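# Set worn desk lamp head over farthest stable mark

## Task

The lamp has a worn joint, so it droops when extended too far or when jolted. Place the lamp's head above the numbered mark that lies farthest from the lamp's foot at which the lamp still holds itself up unaided. The centre of the head must sit at a height above the bench roughly equal to the head's width. The foot is loose, and it must finish where it currently stands. Release the lamp and withdraw the arms at the end. If the result is only held in place by the robot, it does not count.

## Robot and tools

Robot: two 7-joint arms, left_arm and right_arm, each with a parallel two-finger gripper. These names are labels, not image sides. Cameras: cam_high (672x504), cam_left_wrist and cam_right_wrist (616x616 each).

Frame: one shared scene frame for both arms. The origin lies on the table surface midway between the arms, +x points out across the table, +z points up, and left_arm sits toward +y. Printed gripper positions are in metres with orientation as a wxyz quaternion, and may be off, especially at long reach. The printed position is the point between the pads when closed; closed fingertips extend about 33 mm past it, fully open ones about 9 mm. Closing pushes the tips roughly 24 mm farther from the arm, so keep clearance above surfaces.

execute_actions takes "actions", a list holding at most one item, plus optional "pictures" (boolean). Three forms:
- Empty list: nothing new is commanded; returns the state with pictures.
- Action: {"rows": [...], "steps": n}, n from 1 to 15 (default 15, minimum useful 7). Each control step is 1/30 s and uses one row; if rows run out, the final row repeats.
- Wait: {"steps": n} with n up to 300, no command; returns once n steps have elapsed since the previous result, counting your thinking time.
Pictures arrive only with an empty list or "pictures": true.

Each row is a single flat list of 20 numbers covering both arms, even if one arm stays still: left_arm's 7 joint targets, then its gripper position, force_limit, speed; then the same 10 for right_arm. Joint numbers are absolute target angles in radians (same convention as the Joint positions line), not offsets. Joint order and stated ranges: waist -2.744..2.744, shoulder -1.784..1.784, upper arm roll -2.901..2.901, elbow -3.042..-0.152, forearm roll -2.807..2.807, wrist pitch 0.544..4.517, wrist roll -3.016..3.016. A target more than 0.018 rad outside a range and farther out than the current angle gets the whole call refused (nothing sent). True limits may differ by up to 0.018 rad; targets beyond them are clipped, signalled by "joint sent to its limit" (possibly referring to an earlier action). Missing that line does not prove more travel exists.

Gripper numbers are scaled -1 to 1. position: +1 fully open (140 mm), about -0.8 pads touch, -1 closes until blocked. force_limit: about 14 N at -1, 60 N at 0, 107 N at +1. speed: about 30 mm/s at -1, 140 at 0, 250 at +1. To keep a gripper unchanged, repeat its previous three numbers; 0 is a real command. To grasp, send -1 and confirm object_status = 2. Status codes: 0 moving, 1 blocked while opening, 2 blocked while closing, 3 reached target or pads met (thin items may still be held). To squeeze harder while at 2, raise force_limit and switch position between -1 and -0.98. position_measured is in counts: 3 open, 230 pads together, not linear.

Motion limits: each step, a joint's target is capped near its measured angle (0.248 rad for waist, shoulder, upper arm roll, elbow; 0.677 forearm roll; 0.715 wrist pitch; 1.54 wrist roll), and if the commanded gripper would be over 70 mm from where it is, all targets are pulled back. Large moves need several calls. The simulation keeps running between calls: arms keep heading to the last row until all settle or a step is HELD. Each result is captured 7 steps before its action ends; those steps run afterwards.

Result lines: state line per arm (position, quaternion); Joint positions and Joint velocities per arm (rad, rad/s); joint torques and external torque estimates (noisy, with offsets, friction and held weight included; "no reading" = none); HELD marks steps where a row was partly not sent; "joint command not followed" means a clearance check altered joint targets; MOTOR HOT warns of heating, OVER-TEMPERATURE FAULT means brakes engaged until cooled.

Faults: a joint reaching its load limit (N m: waist 35, shoulder 35, upper arm roll 32, elbow 30, forearm roll 12, wrist pitch 12, wrist roll 12) or any outside force of 40 N on an arm, tool or held item (weight included) halts that arm for 10 s and drops the rest of the call.

zoom_image: {"camera": name, "region": [x0, y0, x1, y1]} in pixels of that camera's latest image, origin top-left, at most 504x504; gives a sharper crop.

finished_scene: {"scene": current scene number}; irreversible, ends and grades the scene and reports success. Replying with no tool call ends everything.

Avoid: jolting the lamp (it may sag), extending it past the stable mark, shifting its foot, knocking anything off the table, arms colliding or pressing each other, hard pushes, drops and slams. Move smoothly, release, back away, then end the scene.

Each tool is called as name([rows], argument=value, ...), one row to a line, values as JSON.

## Session

execute_actions(actions=[])

Scene clock: 0.00 s of 6600.00 s.
left_arm: end_effector_position=(+0.4090, -0.0701, +0.3069) position_measured=3 object_status=3 end_effector_quat_wxyz=(+0.351, -0.466, +0.806, -0.101) | right_arm: end_effector_position=(+0.3888, -0.5566, +0.1503) position_measured=3 object_status=3 end_effector_quat_wxyz=(+0.238, +0.966, -0.104, -0.002)
Joint positions: left_arm=[-1.282  0.238 -0.018 -1.729  0.824  1.998 -0.937] | right_arm=[-0.317 -0.261  0.043 -2.615 -0.642  2.292 -1.117]
Joint velocities: left_arm=[ 0.    -0.001  0.002 -0.001 -0.001  0.001  0.001] | right_arm=[ 0.     0.     0.     0.     0.001 -0.001 -0.001]
Joint torques (N m, as the joint torque sensors report them, + toward a larger angle): no reading
External joint torques (N m, as the arm's controller estimates them; a push from outside toward a larger angle lowers the number): no reading

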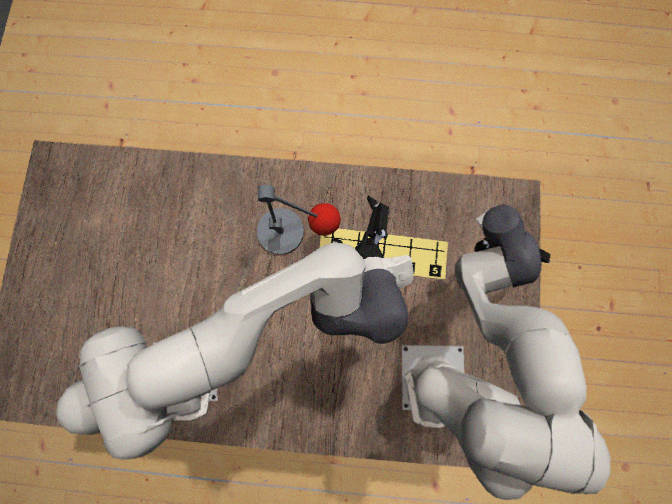

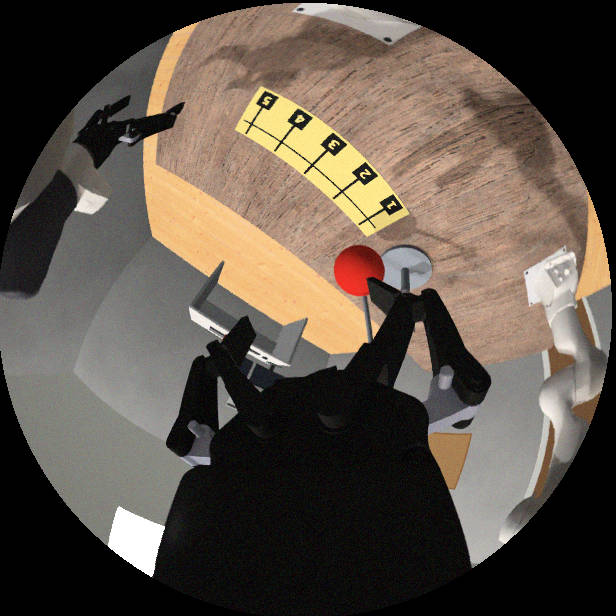

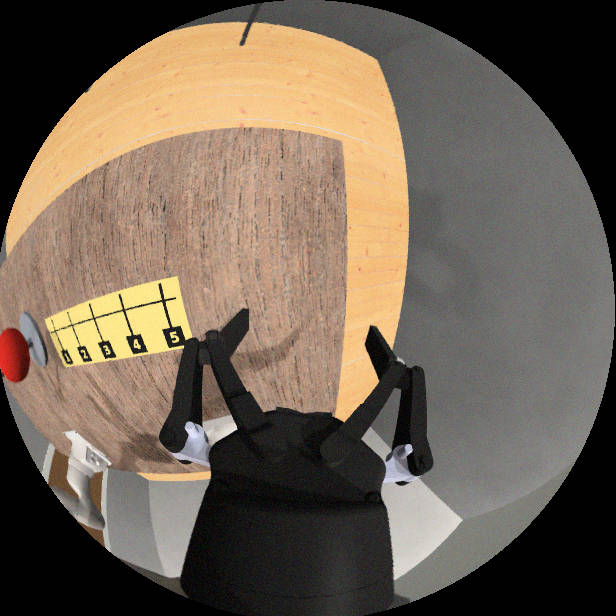

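execute_actions([
  {"rows":[[-1.3,0.1,0,-1.85,0,2.2,-1.2,0.5,-1,0,-0.3,-0.3,0,-2.3,0,2.0,0.7,1,-0.8,0]]},
])

execute_actions([
  {"rows":[[-1.3,-0.3,0,-2.95,0,4.1,-1.571,0.5,-1,0,-0.1,-0.1,0,-2.0,0,1.9,0.7,1,-0.8,0]]},
])

execute_actions([
  {"steps":50},
])

Scene clock: 0.87 s of 6600.00 s.
left_arm: end_effector_position=(+0.2835, -0.1080, +0.2738) position_measured=55 object_status=0 end_effector_quat_wxyz=(+0.085, -0.631, +0.764, -0.107) | right_arm: end_effector_position=(+0.4558, -0.4985, +0.2569) position_measured=3 object_status=3 end_effector_quat_wxyz=(+0.027, +0.720, -0.691, +0.057)
Joint positions: left_arm=[-1.295  0.128 -0.006 -1.828  0.253  2.114 -1.04 ] | right_arm=[-0.305 -0.303  0.004 -2.322 -0.118  2.087 -0.222]
Joint velocities: left_arm=[-0.049 -0.34   0.028 -0.242 -1.998  0.462 -0.494] | right_arm=[ 0.015 -0.167 -0.047  0.42   0.972 -0.457  3.04 ]
Joint torques (N m, as the joint torque sensors report them, + toward a larger angle): left_arm=[ -0.52 -36.11   2.4   26.15   0.34   3.27   0.  ] | right_arm=[  2.62 -12.29  -0.24  17.24   1.53   0.87   0.8 ]
External joint torques (N m, as the arm's controller estimates them; a push from outside toward a larger angle lowers the number): left_arm=[-0.84 -1.3   1.89  0.56 -1.31  0.34 -0.01] | right_arm=[ 1.69 -1.07 -1.09  2.41  1.29 -0.37  0.87]
Steps of this call (steps 1 to 18: nothing new was sent; steps 19 to 26: the first 8 steps of this action). Readings (joint positions | what the end effector reports):
19: left_arm=[-1.283 0.227 -0.015 -1.744 0.763 2.013 -0.948] | right_arm=[-0.311 -0.256 0.038 -2.586 -0.564 2.255 -1.020] | left_arm position_measured=3 object_status=0 | right_arm position_measured=3 object_status=3
20: left_arm=[-1.285 0.211 -0.013 -1.762 0.690 2.027 -0.960] | right_arm=[-0.309 -0.257 0.031 -2.538 -0.475 2.224 -0.916] | left_arm position_measured=9 object_status=0 | right_arm position_measured=3 object_status=3
22: left_arm=[-1.288 0.181 -0.011 -1.788 0.543 2.054 -0.983] | right_arm=[-0.308 -0.271 0.019 -2.444 -0.335 2.173 -0.702] | left_arm position_measured=24 object_status=0 | right_arm position_measured=3 object_status=3
26: the state above

Scene clock: 1.37 s of 6600.00 s.
left_arm: end_effector_position=(+0.2469, -0.1600, +0.3578) position_measured=66 object_status=3 end_effector_quat_wxyz=(+0.097, +0.715, -0.643, +0.259) | right_arm: end_effector_position=(+0.5307, -0.3822, +0.2897) position_measured=3 object_status=3 end_effector_quat_wxyz=(+0.009, -0.498, +0.867, -0.009)
Joint positions: left_arm=[-1.299 -0.102 -0.003 -2.076  0.023  2.534 -1.239] | right_arm=[-0.109 -0.112  0.006 -2.023 -0.006  1.936  0.494]
Joint velocities: left_arm=[-0.001 -0.797  0.001 -0.806 -0.042  1.323 -0.376] | right_arm=[ 0.234  0.159  0.054  0.27   0.03  -0.19   0.666]
Joint torques (N m, as the joint torque sensors report them, + toward a larger angle): left_arm=[  0.01 -25.26   1.71  26.94   0.08   4.04  -0.28] | right_arm=[ -6.41 -30.7   -6.33  25.34   1.49   1.89   0.23]
External joint torques (N m, as the arm's controller estimates them; a push from outside toward a larger angle lowers the number): left_arm=[-0.07 -1.67  1.7   0.32 -0.75  0.63 -0.29] | right_arm=[ 0.96 -0.86  1.42  2.12  1.16 -0.32  0.23]
Steps of this call (steps 1 to 7: the last 7 steps of your previous action; steps 8 to 15: the first 8 steps of this action). Readings (joint positions | what the end effector reports):
8: left_arm=[-1.299 0.085 -0.003 -1.873 0.035 2.218 -1.140] | right_arm=[-0.277 -0.277 -0.010 -2.265 -0.019 2.005 0.299] | left_arm position_measured=66 object_status=3 | right_arm position_measured=3 object_status=3
9: left_arm=[-1.299 0.061 -0.003 -1.905 0.033 2.263 -1.156] | right_arm=[-0.245 -0.239 -0.013 -2.215 -0.018 1.994 0.325] | left_arm position_measured=66 object_status=3 | right_arm position_measured=3 object_status=3
11: left_arm=[-1.299 0.009 -0.003 -1.964 0.029 2.353 -1.185] | right_arm=[-0.183 -0.173 -0.010 -2.118 -0.014 1.970 0.384] | left_arm position_measured=66 object_status=3 | right_arm position_measured=3 object_status=3
15: the state above

Scene clock: 3.03 s of 6600.00 s.
left_arm: end_effector_position=(+0.1951, -0.0602, +0.4073) position_measured=66 object_status=3 end_effector_quat_wxyz=(+0.349, +0.634, -0.400, +0.562) | right_arm: end_effector_position=(+0.5271, -0.3792, +0.2909) position_measured=3 object_status=3 end_effector_quat_wxyz=(-0.000, -0.410, +0.912, -0.002)
Joint positions: left_arm=[-1.299 -0.298 -0.002 -2.949  0.003  4.097 -1.566] | right_arm=[-0.1   -0.101  0.001 -2.002 -0.004  1.902  0.694]
Joint velocities: left_arm=[ 0.     0.    -0.001 -0.001  0.001  0.001 -0.007] | right_arm=[-0.001  0.    -0.001  0.001 -0.    -0.     0.002]
Joint torques (N m, as the joint torque sensors report them, + toward a larger angle): left_arm=[ -0.43 -17.2    2.1   18.9   -0.33   3.02  -0.04] | right_arm=[  0.37 -29.28  -0.68  26.17   1.84   2.15   0.19]
External joint torques (N m, as the arm's controller estimates them; a push from outside toward a larger angle lowers the number): left_arm=[-0.37 -2.04  2.43  1.07 -0.75  0.31 -0.07] | right_arm=[ 0.52 -0.61 -0.43  1.76  1.1  -0.32  0.19]
Kept back: nothing.
Steps of this call (steps 1 to 7: the last 7 steps of your previous action; steps 8 to 50: the robot went on to your last target). Readings (joint positions | what the end effector reports):
1: left_arm=[-1.299 -0.129 -0.003 -2.106 0.021 2.585 -1.252] | right_arm=[-0.104 -0.108 0.007 -2.015 -0.006 1.930 0.515] | left_arm position_measured=66 object_status=3 | right_arm position_measured=3 object_status=3
2: left_arm=[-1.299 -0.155 -0.003 -2.139 0.020 2.642 -1.267] | right_arm=[-0.101 -0.105 0.007 -2.011 -0.005 1.925 0.533] | left_arm position_measured=66 object_status=3 | right_arm position_measured=3 object_status=3
4: left_arm=[-1.299 -0.205 -0.003 -2.217 0.017 2.776 -1.298] | right_arm=[-0.100 -0.103 0.005 -2.006 -0.005 1.918 0.565] | left_arm position_measured=66 object_status=3 | right_arm position_measured=3 object_status=3
8: left_arm=[-1.299 -0.277 -0.003 -2.432 0.010 3.148 -1.371] | right_arm=[-0.100 -0.102 0.002 -2.003 -0.005 1.909 0.611] | left_arm position_measured=66 object_status=3 | right_arm position_measured=3 object_status=3
50: the state above

execute_actions([
  {"rows":[[-1.05,0.349,0,-2.978,0,4.227,-1.571,0.5,-1,0,0.25,0.03,0,-1.87,0,1.92,0.7,1,-0.8,0]]},
])

execute_actions([
  {"steps":12},
])

execute_actions([
  {"rows":[[-0.688,0.349,0,-2.978,0,4.227,-1.571,0.5,-1,0,0.633,0.178,0,-1.761,0,1.942,0.7,1,-0.8,0]]},
])

execute_actions([
  {"steps":12},
])

execute_actions([
  {"rows":[[-0.688,0.37,0,-2.94,0,4.21,-1.571,0.5,-1,0,0.633,0.19,0,-1.785,0,2.0,0.7,1,-0.8,0],[-0.688,0.37,0,-2.94,0,4.21,-1.571,0.5,-1,0,0.633,0.19,0,-1.785,0,2.02,0.7,1,-0.8,0],[-0.688,0.39,0,-2.9,0,4.19,-1.571,0.5,-1,0,0.633,0.203,0,-1.81,0,2.045,0.7,1,-0.8,0],[-0.688,0.39,0,-2.9,0,4.19,-1.571,0.5,-1,0,0.633,0.203,0,-1.81,0,2.065,0.7,1,-0.8,0],[-0.688,0.41,0,-2.865,0,4.17,-1.571,0.5,-1,0,0.633,0.217,0,-1.835,0,2.085,0.7,1,-0.8,0],[-0.688,0.41,0,-2.865,0,4.17,-1.571,0.5,-1,0,0.633,0.217,0,-1.835,0,2.105,0.7,1,-0.8,0],[-0.688,0.43,0,-2.83,0,4.15,-1.571,0.5,-1,0,0.633,0.231,0,-1.86,0,2.125,0.7,1,-0.8,0],[-0.688,0.43,0,-2.83,0,4.15,-1.571,0.5,-1,0,0.633,0.231,0,-1.86,0,2.145,0.7,1,-0.8,0],[-0.688,0.445,0,-2.8,0,4.13,-1.571,0.5,-1,0,0.633,0.245,0,-1.883,0,2.165,0.7,1,-0.8,0],[-0.688,0.445,0,-2.8,0,4.13,-1.571,0.5,-1,0,0.633,0.245,0,-1.883,0,2.17,0.7,1,-0.8,0],[-0.688,0.457,0,-2.783,0,4.12,-1.571,0,-1,0,0.633,0.26,0,-1.906,0,2.17,0.7,1,-0.8,0]]},
])

execute_actions([
  {"steps":16},
], pictures=true)

Scene clock: 4.10 s of 6600.00 s.
left_arm: end_effector_position=(+0.2784, -0.0062, +0.2709) position_measured=66 object_status=3 end_effector_quat_wxyz=(+0.261, +0.726, -0.372, +0.515) | right_arm: end_effector_position=(+0.5507, -0.2400, +0.2845) position_measured=3 object_status=3 end_effector_quat_wxyz=(+0.004, -0.521, +0.854, -0.004)
Joint positions: left_arm=[-1.122 -0.033 -0.003 -2.962  0.004  4.161 -1.568] | right_arm=[ 0.16   0.003 -0.008 -1.898 -0.005  1.911  0.695]
Joint velocities: left_arm=[ 0.402  1.205  0.027 -0.066 -0.006  0.147 -0.001] | right_arm=[0.973 0.324 0.126 0.283 0.002 0.053 0.001]
Joint torques (N m, as the joint torque sensors report them, + toward a larger angle): left_arm=[ -1.53 -24.81   0.09  12.39  -0.29   4.19   0.09] | right_arm=[ -1.73 -36.27  -1.68  25.55   1.68   2.25   0.11]
External joint torques (N m, as the arm's controller estimates them; a push from outside toward a larger angle lowers the number): left_arm=[ 0.59  1.59  2.04 -0.8  -0.9   0.39  0.06] | right_arm=[ 1.7  -1.06  1.36  2.33  0.99  0.24  0.1 ]
Steps of this call (steps 1 to 15: the robot went on to your last target; steps 16 to 24: nothing new was sent; steps 25 to 32: the first 8 steps of this action). Readings (joint positions | what the end effector reports):
25: left_arm=[-1.277 -0.282 -0.008 -2.947 0.005 4.108 -1.568] | right_arm=[-0.078 -0.090 -0.011 -1.985 -0.005 1.901 0.695] | left_arm position_measured=66 object_status=3 | right_arm position_measured=3 object_status=3
26: left_arm=[-1.249 -0.253 -0.008 -2.948 0.005 4.117 -1.568] | right_arm=[-0.047 -0.073 -0.016 -1.966 -0.005 1.904 0.695] | left_arm position_measured=66 object_status=3 | right_arm position_measured=3 object_status=3
28: left_arm=[-1.197 -0.187 -0.006 -2.953 0.005 4.133 -1.568] | right_arm=[0.020 -0.044 -0.016 -1.939 -0.005 1.907 0.695] | left_arm position_measured=66 object_status=3 | right_arm position_measured=3 object_status=3
32: the state above

Scene clock: 4.50 s of 6600.00 s.
left_arm: end_effector_position=(+0.2678, +0.0681, +0.0773) position_measured=66 object_status=3 end_effector_quat_wxyz=(+0.181, +0.818, -0.383, +0.389) | right_arm: end_effector_position=(+0.5449, -0.1811, +0.2824) position_measured=3 object_status=3 end_effector_quat_wxyz=(+0.007, -0.563, +0.826, -0.003)
Joint positions: left_arm=[-1.053  0.343 -0.002 -2.98   0.003  4.21  -1.568] | right_arm=[ 0.251  0.03   0.002 -1.872 -0.003  1.918  0.695]
Joint velocities: left_arm=[ 0.017  0.079  0.    -0.    -0.001  0.074 -0.001] | right_arm=[-0.003 -0.    -0.015  0.001  0.001  0.004 -0.001]
Joint torques (N m, as the joint torque sensors report them, + toward a larger angle): left_arm=[  0.79 -24.69   2.63   6.95  -0.87   3.98   0.03] | right_arm=[ -0.26 -34.31  -0.27  26.15   1.54   2.76   0.14]
External joint torques (N m, as the arm's controller estimates them; a push from outside toward a larger angle lowers the number): left_arm=[ 0.95  1.51  2.48  0.61 -0.74  0.3   0.01] | right_arm=[-0.97 -1.14 -0.99  1.81  0.76  0.28  0.14]
Kept back: nothing.
Steps of this call (steps 1 to 7: the last 7 steps of your previous action; steps 8 to 12: the robot went on to your last target). Readings (joint positions | what the end effector reports):
1: left_arm=[-1.109 0.008 -0.003 -2.963 0.004 4.166 -1.568] | right_arm=[0.190 0.013 -0.004 -1.889 -0.004 1.913 0.695] | left_arm position_measured=66 object_status=3 | right_arm position_measured=3 object_status=3
2: left_arm=[-1.099 0.051 -0.002 -2.965 0.004 4.172 -1.568] | right_arm=[0.215 0.020 0.002 -1.884 -0.004 1.914 0.695] | left_arm position_measured=66 object_status=3 | right_arm position_measured=3 object_status=3
4: left_arm=[-1.083 0.136 -0.002 -2.967 0.004 4.181 -1.568] | right_arm=[0.243 0.028 0.010 -1.878 -0.003 1.915 0.695] | left_arm position_measured=66 object_status=3 | right_arm position_measured=3 object_status=3
8: left_arm=[-1.060 0.297 -0.002 -2.975 0.003 4.199 -1.568] | right_arm=[0.253 0.030 0.007 -1.874 -0.003 1.917 0.695] | left_arm position_measured=66 object_status=3 | right_arm position_measured=3 object_status=3
12: the state above

Scene clock: 4.77 s of 6600.00 s.
left_arm: end_effector_position=(+0.3717, +0.1862, +0.0789) position_measured=66 object_status=3 end_effector_quat_wxyz=(+0.118, +0.867, -0.249, +0.416) | right_arm: end_effector_position=(+0.5135, -0.0499, +0.2591) position_measured=3 object_status=3 end_effector_quat_wxyz=(-0.000, -0.653, +0.758, -0.002)
Joint positions: left_arm=[-0.739  0.346  0.    -2.978  0.002  4.219 -1.568] | right_arm=[ 0.49   0.136 -0.011 -1.793 -0.003  1.929  0.695]
Joint velocities: left_arm=[ 0.754  0.009  0.095 -0.    -0.051  0.033 -0.001] | right_arm=[0.933 0.316 0.108 0.185 0.001 0.046 0.002]
Joint torques (N m, as the joint torque sensors report them, + toward a larger angle): left_arm=[ -5.95 -22.47  -4.62   5.99   0.8    3.95  -0.08] | right_arm=[ -1.76 -41.02  -1.54  25.67   1.25   2.39   0.04]
External joint torques (N m, as the arm's controller estimates them; a push from outside toward a larger angle lowers the number): left_arm=[ 1.7   1.77  1.75  1.12 -0.71  0.52 -0.13] | right_arm=[ 1.7  -1.01  1.09  1.8   0.5   0.27  0.03]
Steps of this call (steps 1 to 8: the first 8 steps of this action). Readings (joint positions | what the end effector reports):
1: left_arm=[-1.022 0.344 -0.011 -2.980 0.007 4.211 -1.568] | right_arm=[0.271 0.041 -0.010 -1.858 -0.003 1.918 0.695] | left_arm position_measured=66 object_status=3 | right_arm position_measured=3 object_status=3
2: left_arm=[-0.981 0.345 -0.011 -2.980 0.007 4.212 -1.568] | right_arm=[0.298 0.057 -0.016 -1.842 -0.003 1.921 0.695] | left_arm position_measured=66 object_status=3 | right_arm position_measured=3 object_status=3
4: left_arm=[-0.895 0.345 -0.008 -2.979 0.006 4.214 -1.568] | right_arm=[0.359 0.088 -0.017 -1.820 -0.003 1.924 0.695] | left_arm position_measured=66 object_status=3 | right_arm position_measured=3 object_status=3
8: the state above

Scene clock: 5.17 s of 6600.00 s.
left_arm: end_effector_position=(+0.3855, +0.2088, +0.0801) position_measured=66 object_status=3 end_effector_quat_wxyz=(+0.107, +0.872, -0.226, +0.421) | right_arm: end_effector_position=(+0.4653, +0.0356, +0.2480) position_measured=3 object_status=3 end_effector_quat_wxyz=(+0.002, +0.711, -0.703, +0.001)
Joint positions: left_arm=[-0.69   0.347  0.003 -2.978  0.     4.223 -1.568] | right_arm=[ 0.636  0.179  0.004 -1.764 -0.003  1.939  0.695]
Joint velocities: left_arm=[ 0.     0.001 -0.001 -0.     0.001  0.003  0.001] | right_arm=[-0.024  0.001 -0.044  0.008 -0.001  0.006  0.   ]
Joint torques (N m, as the joint torque sensors report them, + toward a larger angle): left_arm=[  1.04 -23.14   0.07   6.09  -0.29   3.91   0.  ] | right_arm=[ -0.24 -39.82   0.6   26.44   1.44   2.65   0.16]
External joint torques (N m, as the arm's controller estimates them; a push from outside toward a larger angle lowers the number): left_arm=[ 1.06  1.21 -0.26  0.72 -0.13  0.46 -0.02] | right_arm=[-1.16 -2.16 -0.42  2.42  0.67  0.24  0.16]
Kept back: nothing.
Steps of this call (steps 1 to 7: the last 7 steps of your previous action; steps 8 to 12: the robot went on to your last target). Readings (joint positions | what the end effector reports):
1: left_arm=[-0.719 0.346 0.003 -2.978 0.001 4.220 -1.568] | right_arm=[0.523 0.147 -0.009 -1.786 -0.003 1.931 0.695] | left_arm position_measured=66 object_status=3 | right_arm position_measured=3 object_status=3
2: left_arm=[-0.707 0.346 0.003 -2.978 0.000 4.220 -1.568] | right_arm=[0.555 0.157 -0.007 -1.779 -0.003 1.932 0.695] | left_arm position_measured=66 object_status=3 | right_arm position_measured=3 object_status=3
4: left_arm=[-0.696 0.346 0.003 -2.978 0.000 4.222 -1.568] | right_arm=[0.605 0.171 0.003 -1.771 -0.003 1.935 0.695] | left_arm position_measured=66 object_status=3 | right_arm position_measured=3 object_status=3
8: left_arm=[-0.690 0.347 0.003 -2.978 0.000 4.223 -1.568] | right_arm=[0.638 0.179 0.011 -1.766 -0.003 1.937 0.695] | left_arm position_measured=66 object_status=3 | right_arm position_measured=3 object_status=3
12: the state above

Scene clock: 5.43 s of 6600.00 s.
left_arm: end_effector_position=(+0.4204, +0.1897, +0.0732) position_measured=66 object_status=3 end_effector_quat_wxyz=(+0.109, +0.869, -0.225, +0.427) | right_arm: end_effector_position=(+0.4713, +0.0374, +0.2025) position_measured=3 object_status=3 end_effector_quat_wxyz=(-0.005, +0.710, -0.704, +0.001)
Joint positions: left_arm=[-0.689  0.411  0.002 -2.86   0.     4.185 -1.568] | right_arm=[ 0.634  0.215  0.001 -1.836 -0.003  2.06   0.695]
Joint velocities: left_arm=[ 0.     0.228 -0.002  0.422  0.    -0.199  0.   ] | right_arm=[-0.     0.265 -0.001 -0.32  -0.001  0.486 -0.001]
Joint torques (N m, as the joint torque sensors report them, + toward a larger angle): left_arm=[  1.13 -27.36  -0.7    5.08  -0.24   3.1   -0.01] | right_arm=[ -0.55 -43.41  -0.03  25.33   1.33   3.23   0.15]
External joint torques (N m, as the arm's controller estimates them; a push from outside toward a larger angle lowers the number): left_arm=[ 1.01  1.65 -1.3   1.81 -0.01 -0.58 -0.03] | right_arm=[-0.37 -0.96 -0.07 -1.22  0.61  0.48  0.15]
Steps of this call (steps 1 to 8: the first 8 steps of this action). Readings (joint positions | what the end effector reports):
1: left_arm=[-0.690 0.351 0.003 -2.971 0.000 4.222 -1.568] | right_arm=[0.635 0.179 0.002 -1.767 -0.003 1.949 0.695] | left_arm position_measured=66 object_status=3 | right_arm position_measured=3 object_status=3
2: left_arm=[-0.690 0.357 0.003 -2.960 0.000 4.220 -1.568] | right_arm=[0.634 0.180 0.002 -1.772 -0.003 1.961 0.695] | left_arm position_measured=66 object_status=3 | right_arm position_measured=3 object_status=3
4: left_arm=[-0.689 0.374 0.003 -2.929 0.000 4.212 -1.568] | right_arm=[0.634 0.187 0.001 -1.789 -0.003 1.992 0.695] | left_arm position_measured=66 object_status=3 | right_arm position_measured=3 object_status=3
8: the state above

Scene clock: 5.97 s of 6600.00 s.
left_arm: end_effector_position=(+0.4379, +0.1800, +0.0573) position_measured=129 object_status=0 end_effector_quat_wxyz=(+0.106, +0.875, -0.226, +0.416) | right_arm: end_effector_position=(+0.4671, +0.0340, +0.1511) position_measured=3 object_status=3 end_effector_quat_wxyz=(+0.002, +0.710, -0.704, +0.001)
Joint positions: left_arm=[-0.689  0.455  0.002 -2.785  0.     4.126 -1.568] | right_arm=[ 0.634  0.261  0.001 -1.905 -0.003  2.163  0.695]
Joint velocities: left_arm=[-0.    -0.    -0.001  0.002  0.    -0.016 -0.001] | right_arm=[-0.    -0.004  0.001  0.001 -0.001  0.031 -0.001]
Joint torques (N m, as the joint torque sensors report them, + toward a larger angle): left_arm=[  1.55 -27.33   0.14   7.76  -0.27   3.07  -0.01] | right_arm=[ -0.41 -41.54  -0.09  23.11   1.35   2.66   0.14]
External joint torques (N m, as the arm's controller estimates them; a push from outside toward a larger angle lowers the number): left_arm=[ 1.53  2.14 -0.35  0.43 -0.18 -0.42 -0.03] | right_arm=[-0.28 -2.05 -0.21 -0.01  0.7   0.24  0.14]
Kept back: nothing.
Steps of this call (steps 1 to 7: the last 7 steps of your previous action; steps 8 to 16: the robot went on to your last target). Readings (joint positions | what the end effector reports):
1: left_arm=[-0.689 0.421 0.002 -2.843 0.000 4.176 -1.568] | right_arm=[0.634 0.223 0.001 -1.849 -0.003 2.079 0.695] | left_arm position_measured=66 object_status=3 | right_arm position_measured=3 object_status=3
2: left_arm=[-0.689 0.429 0.002 -2.828 0.000 4.168 -1.568] | right_arm=[0.634 0.231 0.001 -1.861 -0.003 2.094 0.695] | left_arm position_measured=66 object_status=3 | right_arm position_measured=3 object_status=3
4: left_arm=[-0.689 0.443 0.002 -2.803 0.000 4.153 -1.568] | right_arm=[0.634 0.247 0.001 -1.884 -0.003 2.119 0.695] | left_arm position_measured=72 object_status=0 | right_arm position_measured=3 object_status=3
8: left_arm=[-0.689 0.453 0.002 -2.787 0.000 4.136 -1.568] | right_arm=[0.634 0.265 0.001 -1.905 -0.003 2.144 0.695] | left_arm position_measured=103 object_status=0 | right_arm position_measured=3 object_status=3
16: the state above

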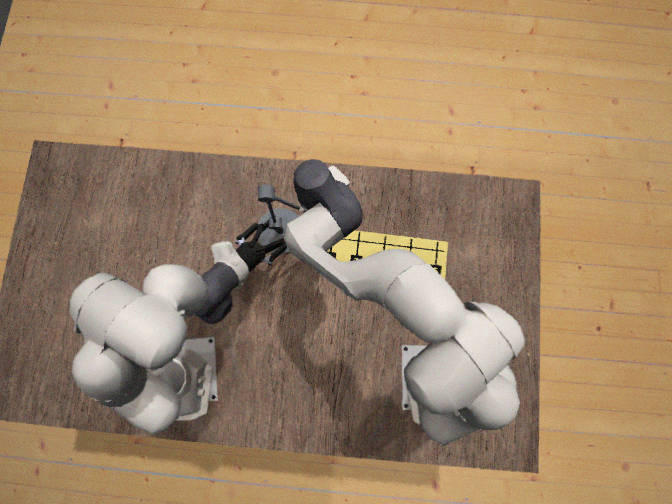

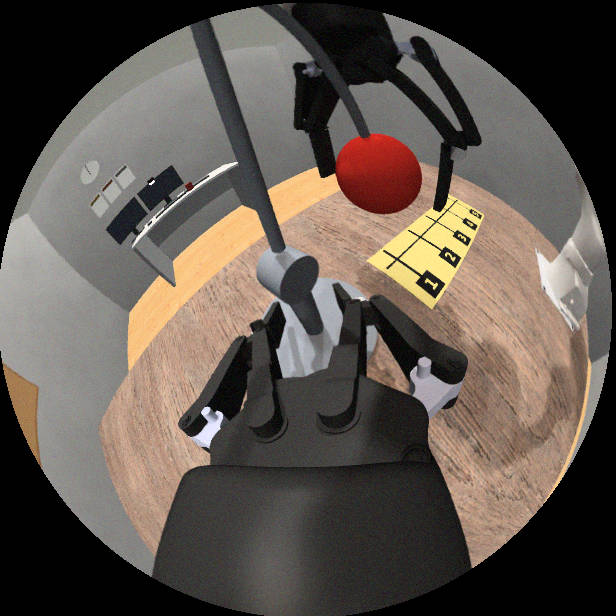

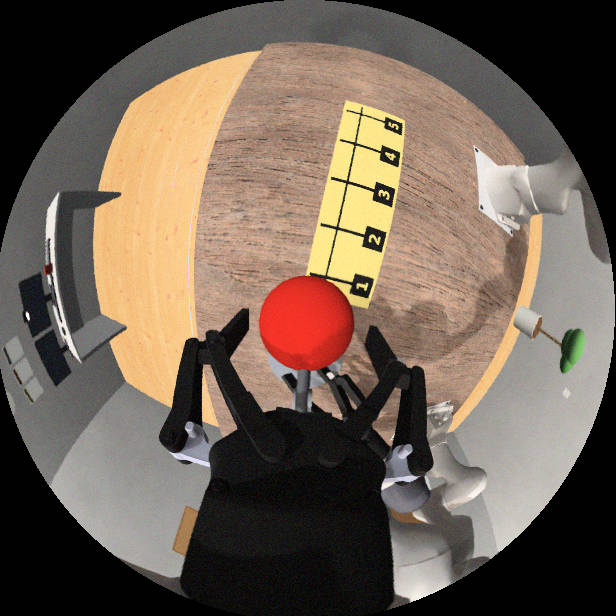

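execute_actions([
  {"rows":[[-0.684,0.457,0,-2.783,0,4.12,-1.571,-1,-1,-0.5,0.63,0.26,0,-1.906,0,2.18,0.695,-1,-0.8,-0.5]]},
])

execute_actions([
  {"steps":15},
])

execute_actions([
  {"rows":[[-0.684,0.457,0,-2.783,0,4.12,-1.571,-1,-1,-0.5,0.623,0.25,0,-1.925,0,2.195,0.685,-1,-0.8,-0.5],[-0.684,0.457,0,-2.783,0,4.12,-1.571,-1,-1,-0.5,0.615,0.239,0,-1.946,0,2.205,0.675,-1,-0.8,-0.5],[-0.684,0.457,0,-2.783,0,4.12,-1.571,-1,-1,-0.5,0.606,0.227,0,-1.97,0,2.218,0.665,-1,-0.8,-0.5],[-0.684,0.457,0,-2.783,0,4.12,-1.571,-1,-1,-0.5,0.595,0.213,0,-1.997,0,2.23,0.655,-1,-0.8,-0.5],[-0.684,0.457,0,-2.783,0,4.12,-1.571,-1,-1,-0.5,0.584,0.199,0,-2.024,0,2.243,0.645,-1,-0.8,-0.5],[-0.684,0.457,0,-2.783,0,4.12,-1.571,-1,-1,-0.5,0.573,0.185,0,-2.051,0,2.256,0.635,-1,-0.8,-0.5],[-0.684,0.457,0,-2.783,0,4.12,-1.571,-1,-1,-0.5,0.562,0.171,0,-2.078,0,2.268,0.625,-1,-0.8,-0.5],[-0.684,0.457,0,-2.783,0,4.12,-1.571,-1,-1,-0.5,0.55,0.158,0,-2.104,0,2.28,0.615,-1,-0.8,-0.5],[-0.684,0.457,0,-2.783,0,4.12,-1.571,-1,-1,-0.5,0.538,0.145,0,-2.13,0,2.292,0.605,-1,-0.8,-0.5],[-0.684,0.457,0,-2.783,0,4.12,-1.571,-1,-1,-0.5,0.526,0.132,0,-2.156,0,2.304,0.595,-1,-0.8,-0.5],[-0.684,0.457,0,-2.783,0,4.12,-1.571,-1,-1,-0.5,0.514,0.119,0,-2.181,0,2.316,0.585,-1,-0.8,-0.5],[-0.684,0.457,0,-2.783,0,4.12,-1.571,-1,-1,-0.5,0.501,0.106,0,-2.206,0,2.328,0.575,-1,-0.8,-0.5],[-0.684,0.457,0,-2.783,0,4.12,-1.571,-1,-1,-0.5,0.487,0.093,0,-2.23,0,2.339,0.565,-1,-0.8,-0.5],[-0.684,0.457,0,-2.783,0,4.12,-1.571,-1,-1,-0.5,0.473,0.081,0,-2.253,0,2.35,0.555,-1,-0.8,-0.5],[-0.684,0.457,0,-2.783,0,4.12,-1.571,-1,-1,-0.5,0.459,0.069,0,-2.275,0,2.36,0.545,-1,-0.8,-0.5]]},
])

execute_actions([
  {"rows":[[-0.684,0.457,0,-2.783,0,4.12,-1.571,-1,-1,-0.5,0.445,0.057,0,-2.297,0,2.37,0.535,-1,-0.8,-0.5],[-0.684,0.457,0,-2.783,0,4.12,-1.571,-1,-1,-0.5,0.431,0.046,0,-2.318,0,2.38,0.525,-1,-0.8,-0.5],[-0.684,0.457,0,-2.783,0,4.12,-1.571,-1,-1,-0.5,0.417,0.035,0,-2.338,0,2.388,0.515,-1,-0.8,-0.5],[-0.684,0.457,0,-2.783,0,4.12,-1.571,-1,-1,-0.5,0.403,0.024,0,-2.358,0,2.396,0.505,-1,-0.8,-0.5],[-0.684,0.457,0,-2.783,0,4.12,-1.571,-1,-1,-0.5,0.389,0.014,0,-2.377,0,2.404,0.495,-1,-0.8,-0.5],[-0.684,0.457,0,-2.783,0,4.12,-1.571,-1,-1,-0.5,0.375,0.004,0,-2.395,0,2.411,0.485,-1,-0.8,-0.5],[-0.684,0.457,0,-2.783,0,4.12,-1.571,-1,-1,-0.5,0.362,-0.005,0,-2.412,0,2.417,0.475,-1,-0.8,-0.5],[-0.684,0.457,0,-2.783,0,4.12,-1.571,-1,-1,-0.5,0.35,-0.013,0,-2.427,0,2.422,0.47,-1,-0.8,-0.5],[-0.684,0.457,0,-2.783,0,4.12,-1.571,-1,-1,-0.5,0.339,-0.021,0,-2.441,0,2.425,0.47,-1,-0.8,-0.5],[-0.684,0.457,0,-2.783,0,4.12,-1.571,-1,-1,-0.5,0.33,-0.027,0,-2.452,0,2.425,0.47,-1,-0.8,-0.5]]},
])

execute_actions([
  {"steps":22},
], pictures=true)

Scene clock: 7.50 s of 6600.00 s.
left_arm: end_effector_position=(+0.4386, +0.1818, +0.0564) position_measured=160 object_status=0 end_effector_quat_wxyz=(+0.105, +0.876, -0.225, +0.415) | right_arm: end_effector_position=(+0.4711, +0.0357, +0.1524) position_measured=34 object_status=0 end_effector_quat_wxyz=(-0.005, +0.709, -0.705, +0.001)
Joint positions: left_arm=[-0.686  0.455  0.002 -2.784  0.     4.123 -1.568] | right_arm=[ 0.632  0.261  0.001 -1.905 -0.003  2.176  0.695]
Joint velocities: left_arm=[ 0.001 -0.002  0.001  0.001 -0.    -0.001 -0.   ] | right_arm=[ 0.    -0.001 -0.002 -0.    -0.001  0.012  0.   ]
Joint torques (N m, as the joint torque sensors report them, + toward a larger angle): left_arm=[  1.04 -28.08   0.04   8.77  -0.21   3.01   0.01] | right_arm=[ -1.03 -41.47   0.06  23.09   1.33   2.77  -0.15]
External joint torques (N m, as the arm's controller estimates them; a push from outside toward a larger angle lowers the number): left_arm=[ 1.04  1.47 -0.42  1.41 -0.12 -0.49 -0.01] | right_arm=[-0.94 -1.86 -0.11 -0.14  0.68  0.3  -0.15]
Steps of this call (steps 1 to 15: the robot went on to your last target; steps 16 to 38: nothing new was sent; steps 39 to 46: the first 8 steps of this action). Readings (joint positions | what the end effector reports):
39: left_arm=[-0.689 0.455 0.002 -2.784 0.000 4.123 -1.568] | right_arm=[0.634 0.261 0.001 -1.905 -0.003 2.170 0.695] | left_arm position_measured=129 object_status=0 | right_arm position_measured=3 object_status=0
40: left_arm=[-0.688 0.455 0.002 -2.784 0.000 4.123 -1.568] | right_arm=[0.633 0.261 0.001 -1.905 -0.003 2.171 0.695] | left_arm position_measured=132 object_status=0 | right_arm position_measured=7 object_status=0
42: left_arm=[-0.686 0.455 0.002 -2.784 0.000 4.123 -1.568] | right_arm=[0.633 0.261 0.001 -1.905 -0.003 2.173 0.695] | left_arm position_measured=142 object_status=0 | right_arm position_measured=16 object_status=0
46: the state above

Scene clock: 8.00 s of 6600.00 s.
left_arm: end_effector_position=(+0.4389, +0.1823, +0.0564) position_measured=195 object_status=2 end_effector_quat_wxyz=(+0.104, +0.876, -0.224, +0.415) | right_arm: end_effector_position=(+0.4714, +0.0360, +0.1529) position_measured=78 object_status=2 end_effector_quat_wxyz=(-0.006, +0.709, -0.705, +0.001)
Joint positions: left_arm=[-0.685  0.455  0.002 -2.784 -0.     4.123 -1.568] | right_arm=[ 0.632  0.26   0.001 -1.905 -0.002  2.177  0.695]
Joint velocities: left_arm=[-0.    -0.001 -0.001 -0.001 -0.     0.001  0.   ] | right_arm=[ 0.001  0.    -0.    -0.001 -0.001  0.    -0.   ]
Joint torques (N m, as the joint torque sensors report them, + toward a larger angle): left_arm=[  0.97 -28.43  -0.42   8.83  -0.02   2.96   0.  ] | right_arm=[ -1.13 -41.11  -0.17  23.55   1.27   2.89  -0.09]
External joint torques (N m, as the arm's controller estimates them; a push from outside toward a larger angle lowers the number): left_arm=[ 0.96  1.   -0.88  1.55  0.07 -0.53 -0.02] | right_arm=[-1.21 -1.5  -0.47  0.32  0.61  0.42 -0.09]
Kept back: nothing.
Steps of this call (steps 1 to 7: the last 7 steps of your previous action; steps 8 to 15: the robot went on to your last target). Readings (joint positions | what the end effector reports):
1: left_arm=[-0.686 0.455 0.002 -2.784 0.000 4.123 -1.568] | right_arm=[0.632 0.261 0.001 -1.905 -0.003 2.176 0.695] | left_arm position_measured=165 object_status=0 | right_arm position_measured=39 object_status=0
2: left_arm=[-0.686 0.455 0.002 -2.784 0.000 4.123 -1.568] | right_arm=[0.632 0.261 0.001 -1.905 -0.003 2.177 0.695] | left_arm position_measured=169 object_status=0 | right_arm position_measured=44 object_status=0
4: left_arm=[-0.686 0.455 0.002 -2.784 0.000 4.123 -1.568] | right_arm=[0.632 0.261 0.001 -1.905 -0.003 2.177 0.695] | left_arm position_measured=178 object_status=0 | right_arm position_measured=53 object_status=0
8: left_arm=[-0.685 0.455 0.002 -2.784 -0.000 4.123 -1.568] | right_arm=[0.632 0.261 0.001 -1.905 -0.003 2.177 0.695] | left_arm position_measured=195 object_status=0 | right_arm position_measured=71 object_status=0
15: the state above
All arms were judged still, so your last target was given up. Only a new action makes them travel on or press farther. Fingers that are still opening or closing keep moving.

Scene clock: 8.27 s of 6600.00 s.
left_arm: end_effector_position=(+0.4395, +0.1797, +0.0578) position_measured=195 object_status=2 end_effector_quat_wxyz=(+0.105, +0.874, -0.227, +0.416) | right_arm: end_effector_position=(+0.4686, -0.0006, +0.1502) position_measured=78 object_status=2 end_effector_quat_wxyz=(+0.016, -0.699, +0.715, -0.000)
Joint positions: left_arm=[-0.685  0.455 -0.    -2.781  0.001  4.124 -1.564] | right_arm=[ 0.581  0.176  0.006 -2.037  0.003  2.246  0.675]
Joint velocities: left_arm=[-0.002  0.    -0.003  0.007  0.005  0.001  0.027] | right_arm=[-0.331 -0.384 -0.026 -0.708 -0.     0.283 -0.143]
Joint torques (N m, as the joint torque sensors report them, + toward a larger angle): left_arm=[  1.34 -28.1    0.79   6.46  -0.6    2.9   -0.63] | right_arm=[ -2.14 -30.9   -1.88  17.89   0.03   0.76  -1.  ]
External joint torques (N m, as the arm's controller estimates them; a push from outside toward a larger angle lowers the number): left_arm=[ 1.16  1.21  0.18 -0.82 -0.45 -0.55 -0.63] | right_arm=[-2.72  2.31 -1.87 -6.94 -0.64 -2.17 -0.96]
Steps of this call (steps 1 to 8: the first 8 steps of this action). Readings (joint positions | what the end effector reports):
1: left_arm=[-0.685 0.455 0.002 -2.784 -0.000 4.123 -1.568] | right_arm=[0.631 0.258 0.002 -1.909 -0.002 2.180 0.695] | left_arm position_measured=195 object_status=2 | right_arm position_measured=78 object_status=2
2: left_arm=[-0.685 0.455 0.002 -2.784 -0.000 4.123 -1.568] | right_arm=[0.629 0.252 0.003 -1.918 -0.001 2.187 0.694] | left_arm position_measured=195 object_status=2 | right_arm position_measured=78 object_status=2
4: left_arm=[-0.685 0.455 0.001 -2.783 0.000 4.123 -1.567] | right_arm=[0.619 0.232 0.005 -1.947 0.001 2.204 0.691] | left_arm position_measured=195 object_status=2 | right_arm position_measured=78 object_status=2
8: the state above

Scene clock: 8.77 s of 6600.00 s.
left_arm: end_effector_position=(+0.4393, +0.1796, +0.0574) position_measured=195 object_status=2 end_effector_quat_wxyz=(+0.105, +0.874, -0.229, +0.416) | right_arm: end_effector_position=(+0.4498, -0.1428, +0.1097) position_measured=78 object_status=2 end_effector_quat_wxyz=(+0.008, -0.664, +0.747, -0.001)
Joint positions: left_arm=[-0.686  0.455 -0.    -2.781  0.001  4.123 -1.561] | right_arm=[ 0.381  0.003  0.002 -2.38   0.003  2.4    0.565]
Joint velocities: left_arm=[ 0.    -0.002 -0.    -0.    -0.001  0.     0.001] | right_arm=[-0.372 -0.268 -0.011 -0.502 -0.     0.203 -0.254]
Joint torques (N m, as the joint torque sensors report them, + toward a larger angle): left_arm=[  1.45 -28.39   1.62   7.2   -0.49   3.01  -0.39] | right_arm=[ -0.43 -27.54   0.4   17.25  -0.08   0.71  -1.15]
External joint torques (N m, as the arm's controller estimates them; a push from outside toward a larger angle lowers the number): left_arm=[ 1.45  1.19  1.21 -0.17 -0.4  -0.48 -0.41] | right_arm=[-2.95  0.61 -1.13 -6.69 -0.62 -2.22 -1.15]
Steps of this call (steps 1 to 7: the last 7 steps of your previous action; steps 8 to 15: the first 8 steps of this action). Readings (joint positions | what the end effector reports):
8: left_arm=[-0.686 0.455 -0.000 -2.781 0.001 4.123 -1.561] | right_arm=[0.477 0.078 0.002 -2.237 0.003 2.335 0.624] | left_arm position_measured=195 object_status=2 | right_arm position_measured=78 object_status=2
9: left_arm=[-0.686 0.455 -0.000 -2.781 0.001 4.123 -1.561] | right_arm=[0.463 0.066 0.001 -2.260 0.003 2.346 0.617] | left_arm position_measured=195 object_status=2 | right_arm position_measured=78 object_status=2
11: left_arm=[-0.686 0.455 -0.000 -2.781 0.001 4.123 -1.561] | right_arm=[0.436 0.044 0.001 -2.303 0.003 2.365 0.600] | left_arm position_measured=195 object_status=2 | right_arm position_measured=78 object_status=2
15: the state above

Scene clock: 9.50 s of 6600.00 s.
left_arm: end_effector_position=(+0.4385, +0.1799, +0.0569) position_measured=195 object_status=2 end_effector_quat_wxyz=(+0.105, +0.874, -0.229, +0.415) | right_arm: end_effector_position=(+0.4464, -0.1709, +0.1037) position_measured=78 object_status=2 end_effector_quat_wxyz=(+0.012, -0.665, +0.747, -0.002)
Joint positions: left_arm=[-0.686  0.455 -0.001 -2.783  0.001  4.123 -1.561] | right_arm=[ 0.333 -0.03   0.001 -2.443  0.005  2.437  0.512]
Joint velocities: left_arm=[-0.001  0.001 -0.     0.001  0.     0.001 -0.002] | right_arm=[ 0.    -0.001  0.    -0.001  0.002  0.002 -0.007]
Joint torques (N m, as the joint torque sensors report them, + toward a larger angle): left_arm=[  1.45 -27.65   1.62   7.48  -0.34   2.96  -0.41] | right_arm=[ -2.03 -27.27  -0.25  15.17  -0.59   0.73  -2.15]
External joint torques (N m, as the arm's controller estimates them; a push from outside toward a larger angle lowers the number): left_arm=[ 1.51  1.71  1.25  0.21 -0.27 -0.52 -0.43] | right_arm=[-2.08  0.51 -0.27 -5.86 -1.11 -1.8  -2.14]
Kept back: nothing.
Steps of this call (steps 1 to 7: the last 7 steps of your previous action; steps 8 to 22: the robot went on to your last target). Readings (joint positions | what the end effector reports):
1: left_arm=[-0.686 0.455 -0.000 -2.781 0.001 4.123 -1.561] | right_arm=[0.369 -0.006 0.002 -2.397 0.003 2.407 0.557] | left_arm position_measured=195 object_status=2 | right_arm position_measured=78 object_status=2
2: left_arm=[-0.686 0.455 -0.000 -2.781 0.001 4.123 -1.561] | right_arm=[0.358 -0.014 0.002 -2.412 0.003 2.413 0.550] | left_arm position_measured=195 object_status=2 | right_arm position_measured=78 object_status=2
4: left_arm=[-0.686 0.455 -0.000 -2.781 0.001 4.123 -1.561] | right_arm=[0.342 -0.024 0.001 -2.431 0.003 2.421 0.537] | left_arm position_measured=195 object_status=2 | right_arm position_measured=78 object_status=2
8: left_arm=[-0.686 0.455 -0.000 -2.782 0.001 4.123 -1.561] | right_arm=[0.335 -0.029 0.001 -2.441 0.003 2.431 0.523] | left_arm position_measured=195 object_status=2 | right_arm position_measured=78 object_status=2
22: the state above

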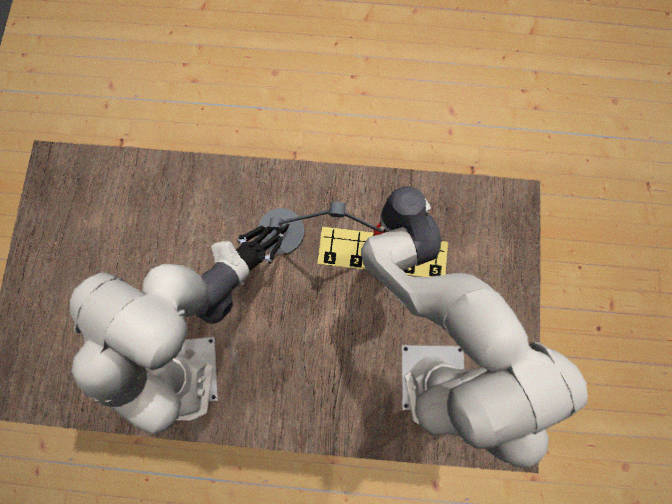

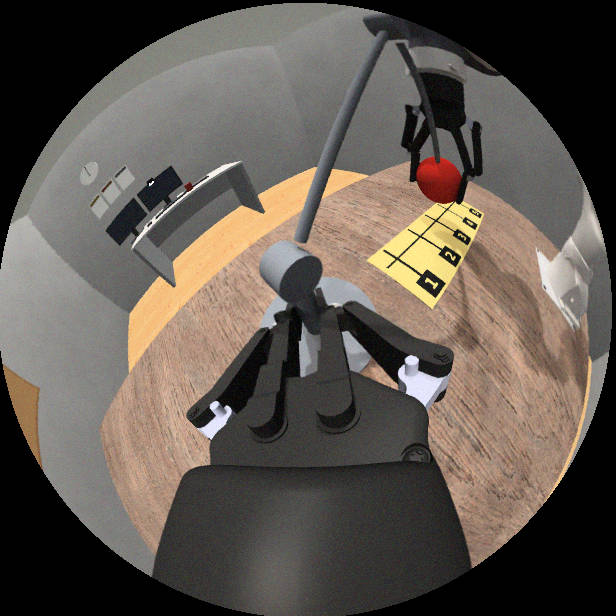

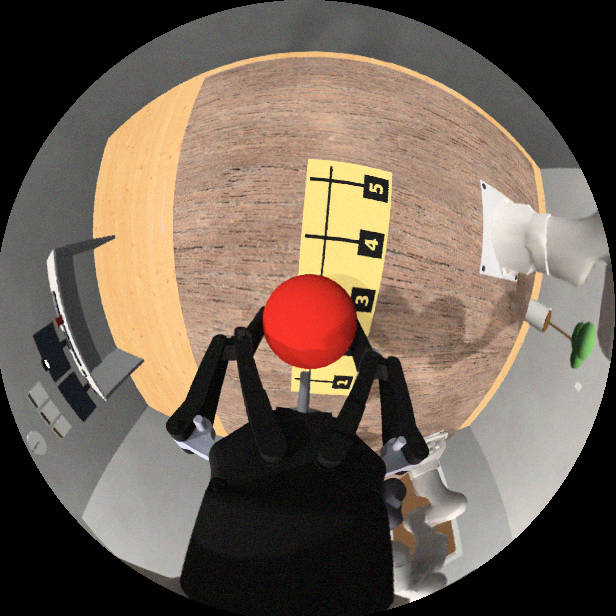

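Relax the roll, then release.

execute_actions([
  {"rows":[[-0.684,0.457,0,-2.783,0,4.12,-1.571,-1,-1,-0.5,0.338,-0.025,0,-2.448,0,2.43,0.53,-1,-0.8,-0.5]]},
])

execute_actions([
  {"steps":15},
])

execute_actions([
  {"rows":[[-0.684,0.457,0,-2.783,0,4.12,-1.571,-1,-1,-0.5,0.338,-0.025,0,-2.448,0,2.43,0.53,0.6,-0.8,-1]]},
])

execute_actions([
  {"steps":50},
], pictures=true)

Scene clock: 10.30 s of 6600.00 s.
left_arm: end_effector_position=(+0.4385, +0.1802, +0.0565) position_measured=195 object_status=2 end_effector_quat_wxyz=(+0.105, +0.875, -0.228, +0.415) | right_arm: end_effector_position=(+0.4453, -0.1700, +0.1027) position_measured=78 object_status=2 end_effector_quat_wxyz=(+0.011, -0.662, +0.749, -0.002)
Joint positions: left_arm=[-0.685  0.455 -0.001 -2.782  0.001  4.122 -1.563] | right_arm=[ 0.336 -0.029  0.    -2.443  0.005  2.437  0.523]
Joint velocities: left_arm=[ 0.001  0.001  0.     0.001  0.    -0.001 -0.003] | right_arm=[ 0.004  0.     0.001 -0.001 -0.002 -0.002  0.015]
Joint torques (N m, as the joint torque sensors report them, + toward a larger angle): left_arm=[  0.45 -28.2    1.47   7.13  -0.41   3.23  -0.1 ] | right_arm=[  1.41 -27.49  -0.04  18.22  -0.51   1.54   0.03]
External joint torques (N m, as the arm's controller estimates them; a push from outside toward a larger angle lowers the number): left_arm=[ 0.43  1.25  1.02 -0.22 -0.32 -0.26 -0.12] | right_arm=[ 1.36  0.31 -0.08 -2.78 -1.05 -0.99  0.01]
Steps of this call (steps 1 to 15: the robot went on to your last target; step 16: nothing new was sent; steps 17 to 24: the first 8 steps of this action). Readings (joint positions | what the end effector reports):
17: left_arm=[-0.686 0.455 -0.001 -2.783 0.001 4.123 -1.562] | right_arm=[0.334 -0.030 0.000 -2.443 0.005 2.437 0.514] | left_arm position_measured=195 object_status=2 | right_arm position_measured=78 object_status=2
18: left_arm=[-0.685 0.455 -0.001 -2.783 0.001 4.122 -1.562] | right_arm=[0.334 -0.030 0.000 -2.443 0.005 2.437 0.517] | left_arm position_measured=195 object_status=2 | right_arm position_measured=78 object_status=2
20: left_arm=[-0.685 0.455 -0.001 -2.783 0.001 4.122 -1.562] | right_arm=[0.335 -0.029 0.000 -2.443 0.005 2.437 0.520] | left_arm position_measured=195 object_status=2 | right_arm position_measured=78 object_status=2
24: the state above

Scene clock: 10.80 s of 6600.00 s.
left_arm: end_effector_position=(+0.4385, +0.1802, +0.0565) position_measured=195 object_status=2 end_effector_quat_wxyz=(+0.105, +0.875, -0.228, +0.415) | right_arm: end_effector_position=(+0.4450, -0.1700, +0.1026) position_measured=78 object_status=2 end_effector_quat_wxyz=(+0.011, -0.661, +0.750, -0.002)
Joint positions: left_arm=[-0.685  0.455 -0.001 -2.782  0.001  4.122 -1.563] | right_arm=[ 0.336 -0.029  0.    -2.443  0.004  2.436  0.525]
Joint velocities: left_arm=[ 0.001 -0.001 -0.     0.001 -0.     0.    -0.001] | right_arm=[ 0.002  0.001 -0.     0.     0.    -0.001  0.   ]
Joint torques (N m, as the joint torque sensors report them, + toward a larger angle): left_arm=[  1.4  -28.65   1.67   7.81  -0.47   3.23  -0.19] | right_arm=[  1.21 -27.14  -0.06  18.41  -0.49   1.52   0.14]
External joint torques (N m, as the arm's controller estimates them; a push from outside toward a larger angle lowers the number): left_arm=[ 1.39  0.84  1.23  0.46 -0.39 -0.27 -0.21] | right_arm=[ 1.19  0.57 -0.05 -2.54 -1.02 -1.    0.14]
Kept back: nothing.
Steps of this call (steps 1 to 7: the last 7 steps of your previous action; steps 8 to 15: the robot went on to your last target). Readings (joint positions | what the end effector reports):
1: left_arm=[-0.685 0.455 -0.001 -2.782 0.001 4.122 -1.563] | right_arm=[0.336 -0.029 0.000 -2.443 0.005 2.437 0.523] | left_arm position_measured=195 object_status=2 | right_arm position_measured=78 object_status=2
2: left_arm=[-0.685 0.455 -0.001 -2.782 0.001 4.122 -1.563] | right_arm=[0.336 -0.029 0.000 -2.443 0.005 2.437 0.523] | left_arm position_measured=195 object_status=2 | right_arm position_measured=78 object_status=2
4: left_arm=[-0.685 0.455 -0.001 -2.782 0.001 4.122 -1.563] | right_arm=[0.336 -0.029 0.000 -2.443 0.005 2.437 0.524] | left_arm position_measured=195 object_status=2 | right_arm position_measured=78 object_status=2
8: left_arm=[-0.685 0.455 -0.001 -2.782 0.001 4.122 -1.563] | right_arm=[0.336 -0.029 0.000 -2.443 0.005 2.437 0.524] | left_arm position_measured=195 object_status=2 | right_arm position_measured=78 object_status=2
15: the state above
All arms were judged still, so your last target was given up. Only a new action makes them travel on or press farther. Fingers that are still opening or closing keep moving.

Scene clock: 11.07 s of 6600.00 s.
left_arm: end_effector_position=(+0.4385, +0.1803, +0.0563) position_measured=195 object_status=2 end_effector_quat_wxyz=(+0.105, +0.875, -0.227, +0.414) | right_arm: end_effector_position=(+0.4425, -0.1710, +0.1003) position_measured=66 object_status=0 end_effector_quat_wxyz=(+0.007, -0.662, +0.750, -0.001)
Joint positions: left_arm=[-0.685  0.455 -0.001 -2.782  0.001  4.121 -1.564] | right_arm=[ 0.336 -0.026  0.    -2.446  0.004  2.433  0.525]
Joint velocities: left_arm=[ 0.002  0.     0.001 -0.004  0.001  0.    -0.001] | right_arm=[-0.     0.004 -0.    -0.006 -0.    -0.008 -0.   ]
Joint torques (N m, as the joint torque sensors report them, + toward a larger angle): left_arm=[  1.23 -28.32   2.3    7.05  -0.41   3.23  -0.37] | right_arm=[  1.33 -27.86  -0.25  20.    -0.46   2.29   0.14]
External joint torques (N m, as the arm's controller estimates them; a push from outside toward a larger angle lowers the number): left_arm=[ 1.19  1.09  1.83 -0.17 -0.32 -0.25 -0.39] | right_arm=[ 1.37  0.14 -0.18 -1.06 -0.99 -0.24  0.15]
Steps of this call (steps 1 to 8: the first 8 steps of this action). Readings (joint positions | what the end effector reports):
1: left_arm=[-0.685 0.455 -0.001 -2.782 0.001 4.122 -1.563] | right_arm=[0.336 -0.029 0.000 -2.443 0.004 2.436 0.525] | left_arm position_measured=195 object_status=2 | right_arm position_measured=78 object_status=0
2: left_arm=[-0.685 0.455 -0.001 -2.782 0.001 4.121 -1.563] | right_arm=[0.336 -0.028 0.000 -2.443 0.004 2.436 0.525] | left_arm position_measured=195 object_status=2 | right_arm position_measured=78 object_status=0
4: left_arm=[-0.685 0.455 -0.001 -2.782 0.001 4.121 -1.564] | right_arm=[0.336 -0.028 0.000 -2.444 0.004 2.435 0.525] | left_arm position_measured=195 object_status=2 | right_arm position_measured=73 object_status=0
8: the state above

Scene clock: 12.73 s of 6600.00 s.
left_arm: end_effector_position=(+0.4385, +0.1803, +0.0563) position_measured=195 object_status=2 end_effector_quat_wxyz=(+0.105, +0.875, -0.227, +0.414) | right_arm: end_effector_position=(+0.4419, -0.1713, +0.0999) position_measured=53 object_status=3 end_effector_quat_wxyz=(+0.006, -0.661, +0.750, -0.001)
Joint positions: left_arm=[-0.685  0.455 -0.001 -2.782  0.001  4.121 -1.564] | right_arm=[ 0.336 -0.026  0.    -2.446  0.004  2.432  0.525]
Joint velocities: left_arm=[ 0.001  0.     0.     0.    -0.001 -0.001 -0.001] | right_arm=[-0.    -0.     0.    -0.    -0.     0.     0.001]
Joint torques (N m, as the joint torque sensors report them, + toward a larger angle): left_arm=[  0.77 -28.42   1.38   7.72  -0.55   3.25  -0.23] | right_arm=[  1.47 -28.32  -0.12  19.79  -0.49   2.18   0.16]
External joint torques (N m, as the arm's controller estimates them; a push from outside toward a larger angle lowers the number): left_arm=[ 0.77  1.03  0.96  0.39 -0.47 -0.24 -0.26] | right_arm=[ 1.44 -0.65 -0.13 -1.01 -1.01 -0.3   0.16]
Kept back: nothing.
Steps of this call (steps 1 to 7: the last 7 steps of your previous action; steps 8 to 15: the robot went on to your last target; steps 16 to 50: nothing new was sent). Readings (joint positions | what the end effector reports):
1: left_arm=[-0.685 0.455 -0.001 -2.782 0.001 4.121 -1.564] | right_arm=[0.336 -0.026 0.000 -2.446 0.004 2.433 0.525] | left_arm position_measured=195 object_status=2 | right_arm position_measured=65 object_status=0
2: left_arm=[-0.685 0.455 -0.001 -2.782 0.001 4.121 -1.564] | right_arm=[0.336 -0.026 0.000 -2.446 0.004 2.433 0.525] | left_arm position_measured=195 object_status=2 | right_arm position_measured=63 object_status=0
4: left_arm=[-0.685 0.455 -0.001 -2.782 0.001 4.121 -1.564] | right_arm=[0.336 -0.026 0.000 -2.446 0.004 2.433 0.525] | left_arm position_measured=195 object_status=2 | right_arm position_measured=60 object_status=0
8: left_arm=[-0.685 0.455 -0.001 -2.782 0.001 4.121 -1.564] | right_arm=[0.336 -0.026 0.000 -2.446 0.004 2.432 0.525] | left_arm position_measured=195 object_status=2 | right_arm position_measured=54 object_status=0
50: the state above
All arms were judged still, so your last target was given up. Only a new action makes them travel on or press farther. Fingers that are still opening or closing keep moving.

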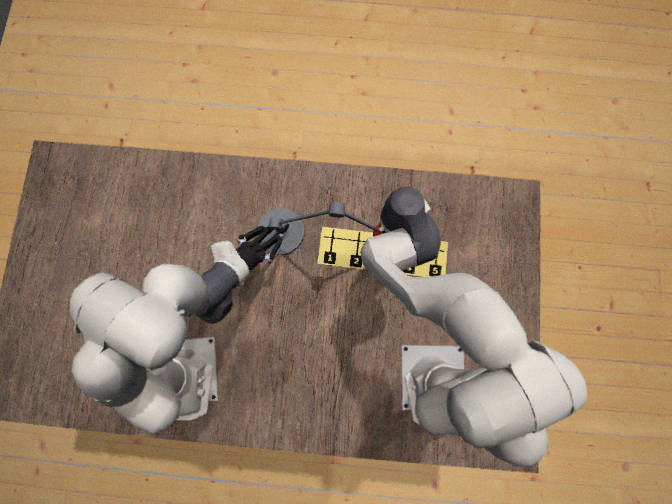

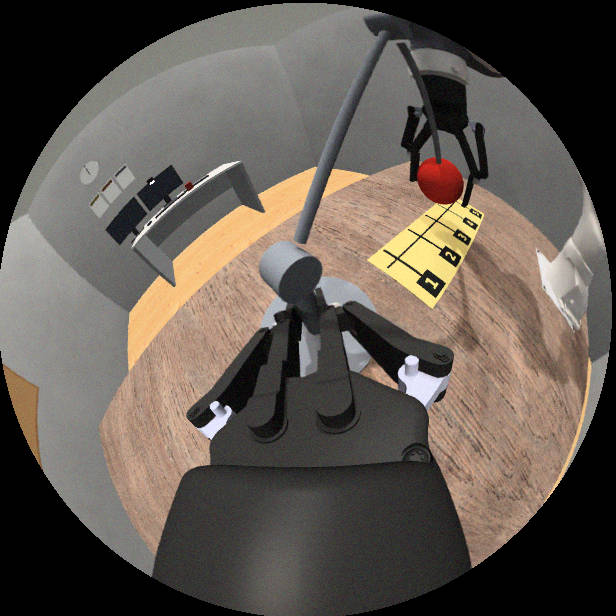

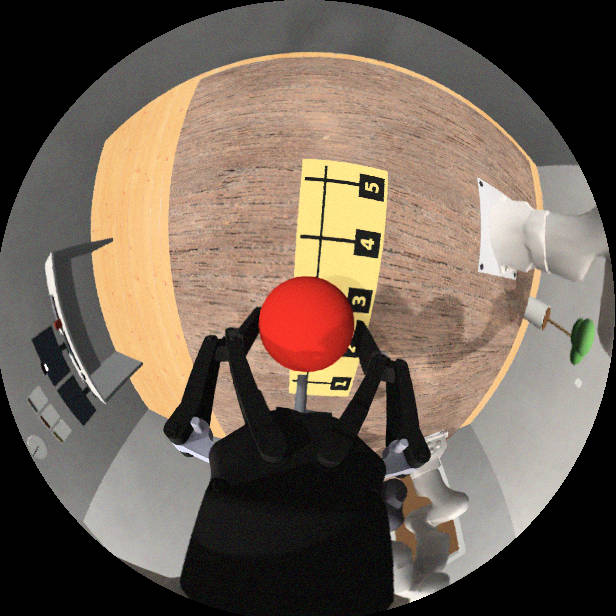

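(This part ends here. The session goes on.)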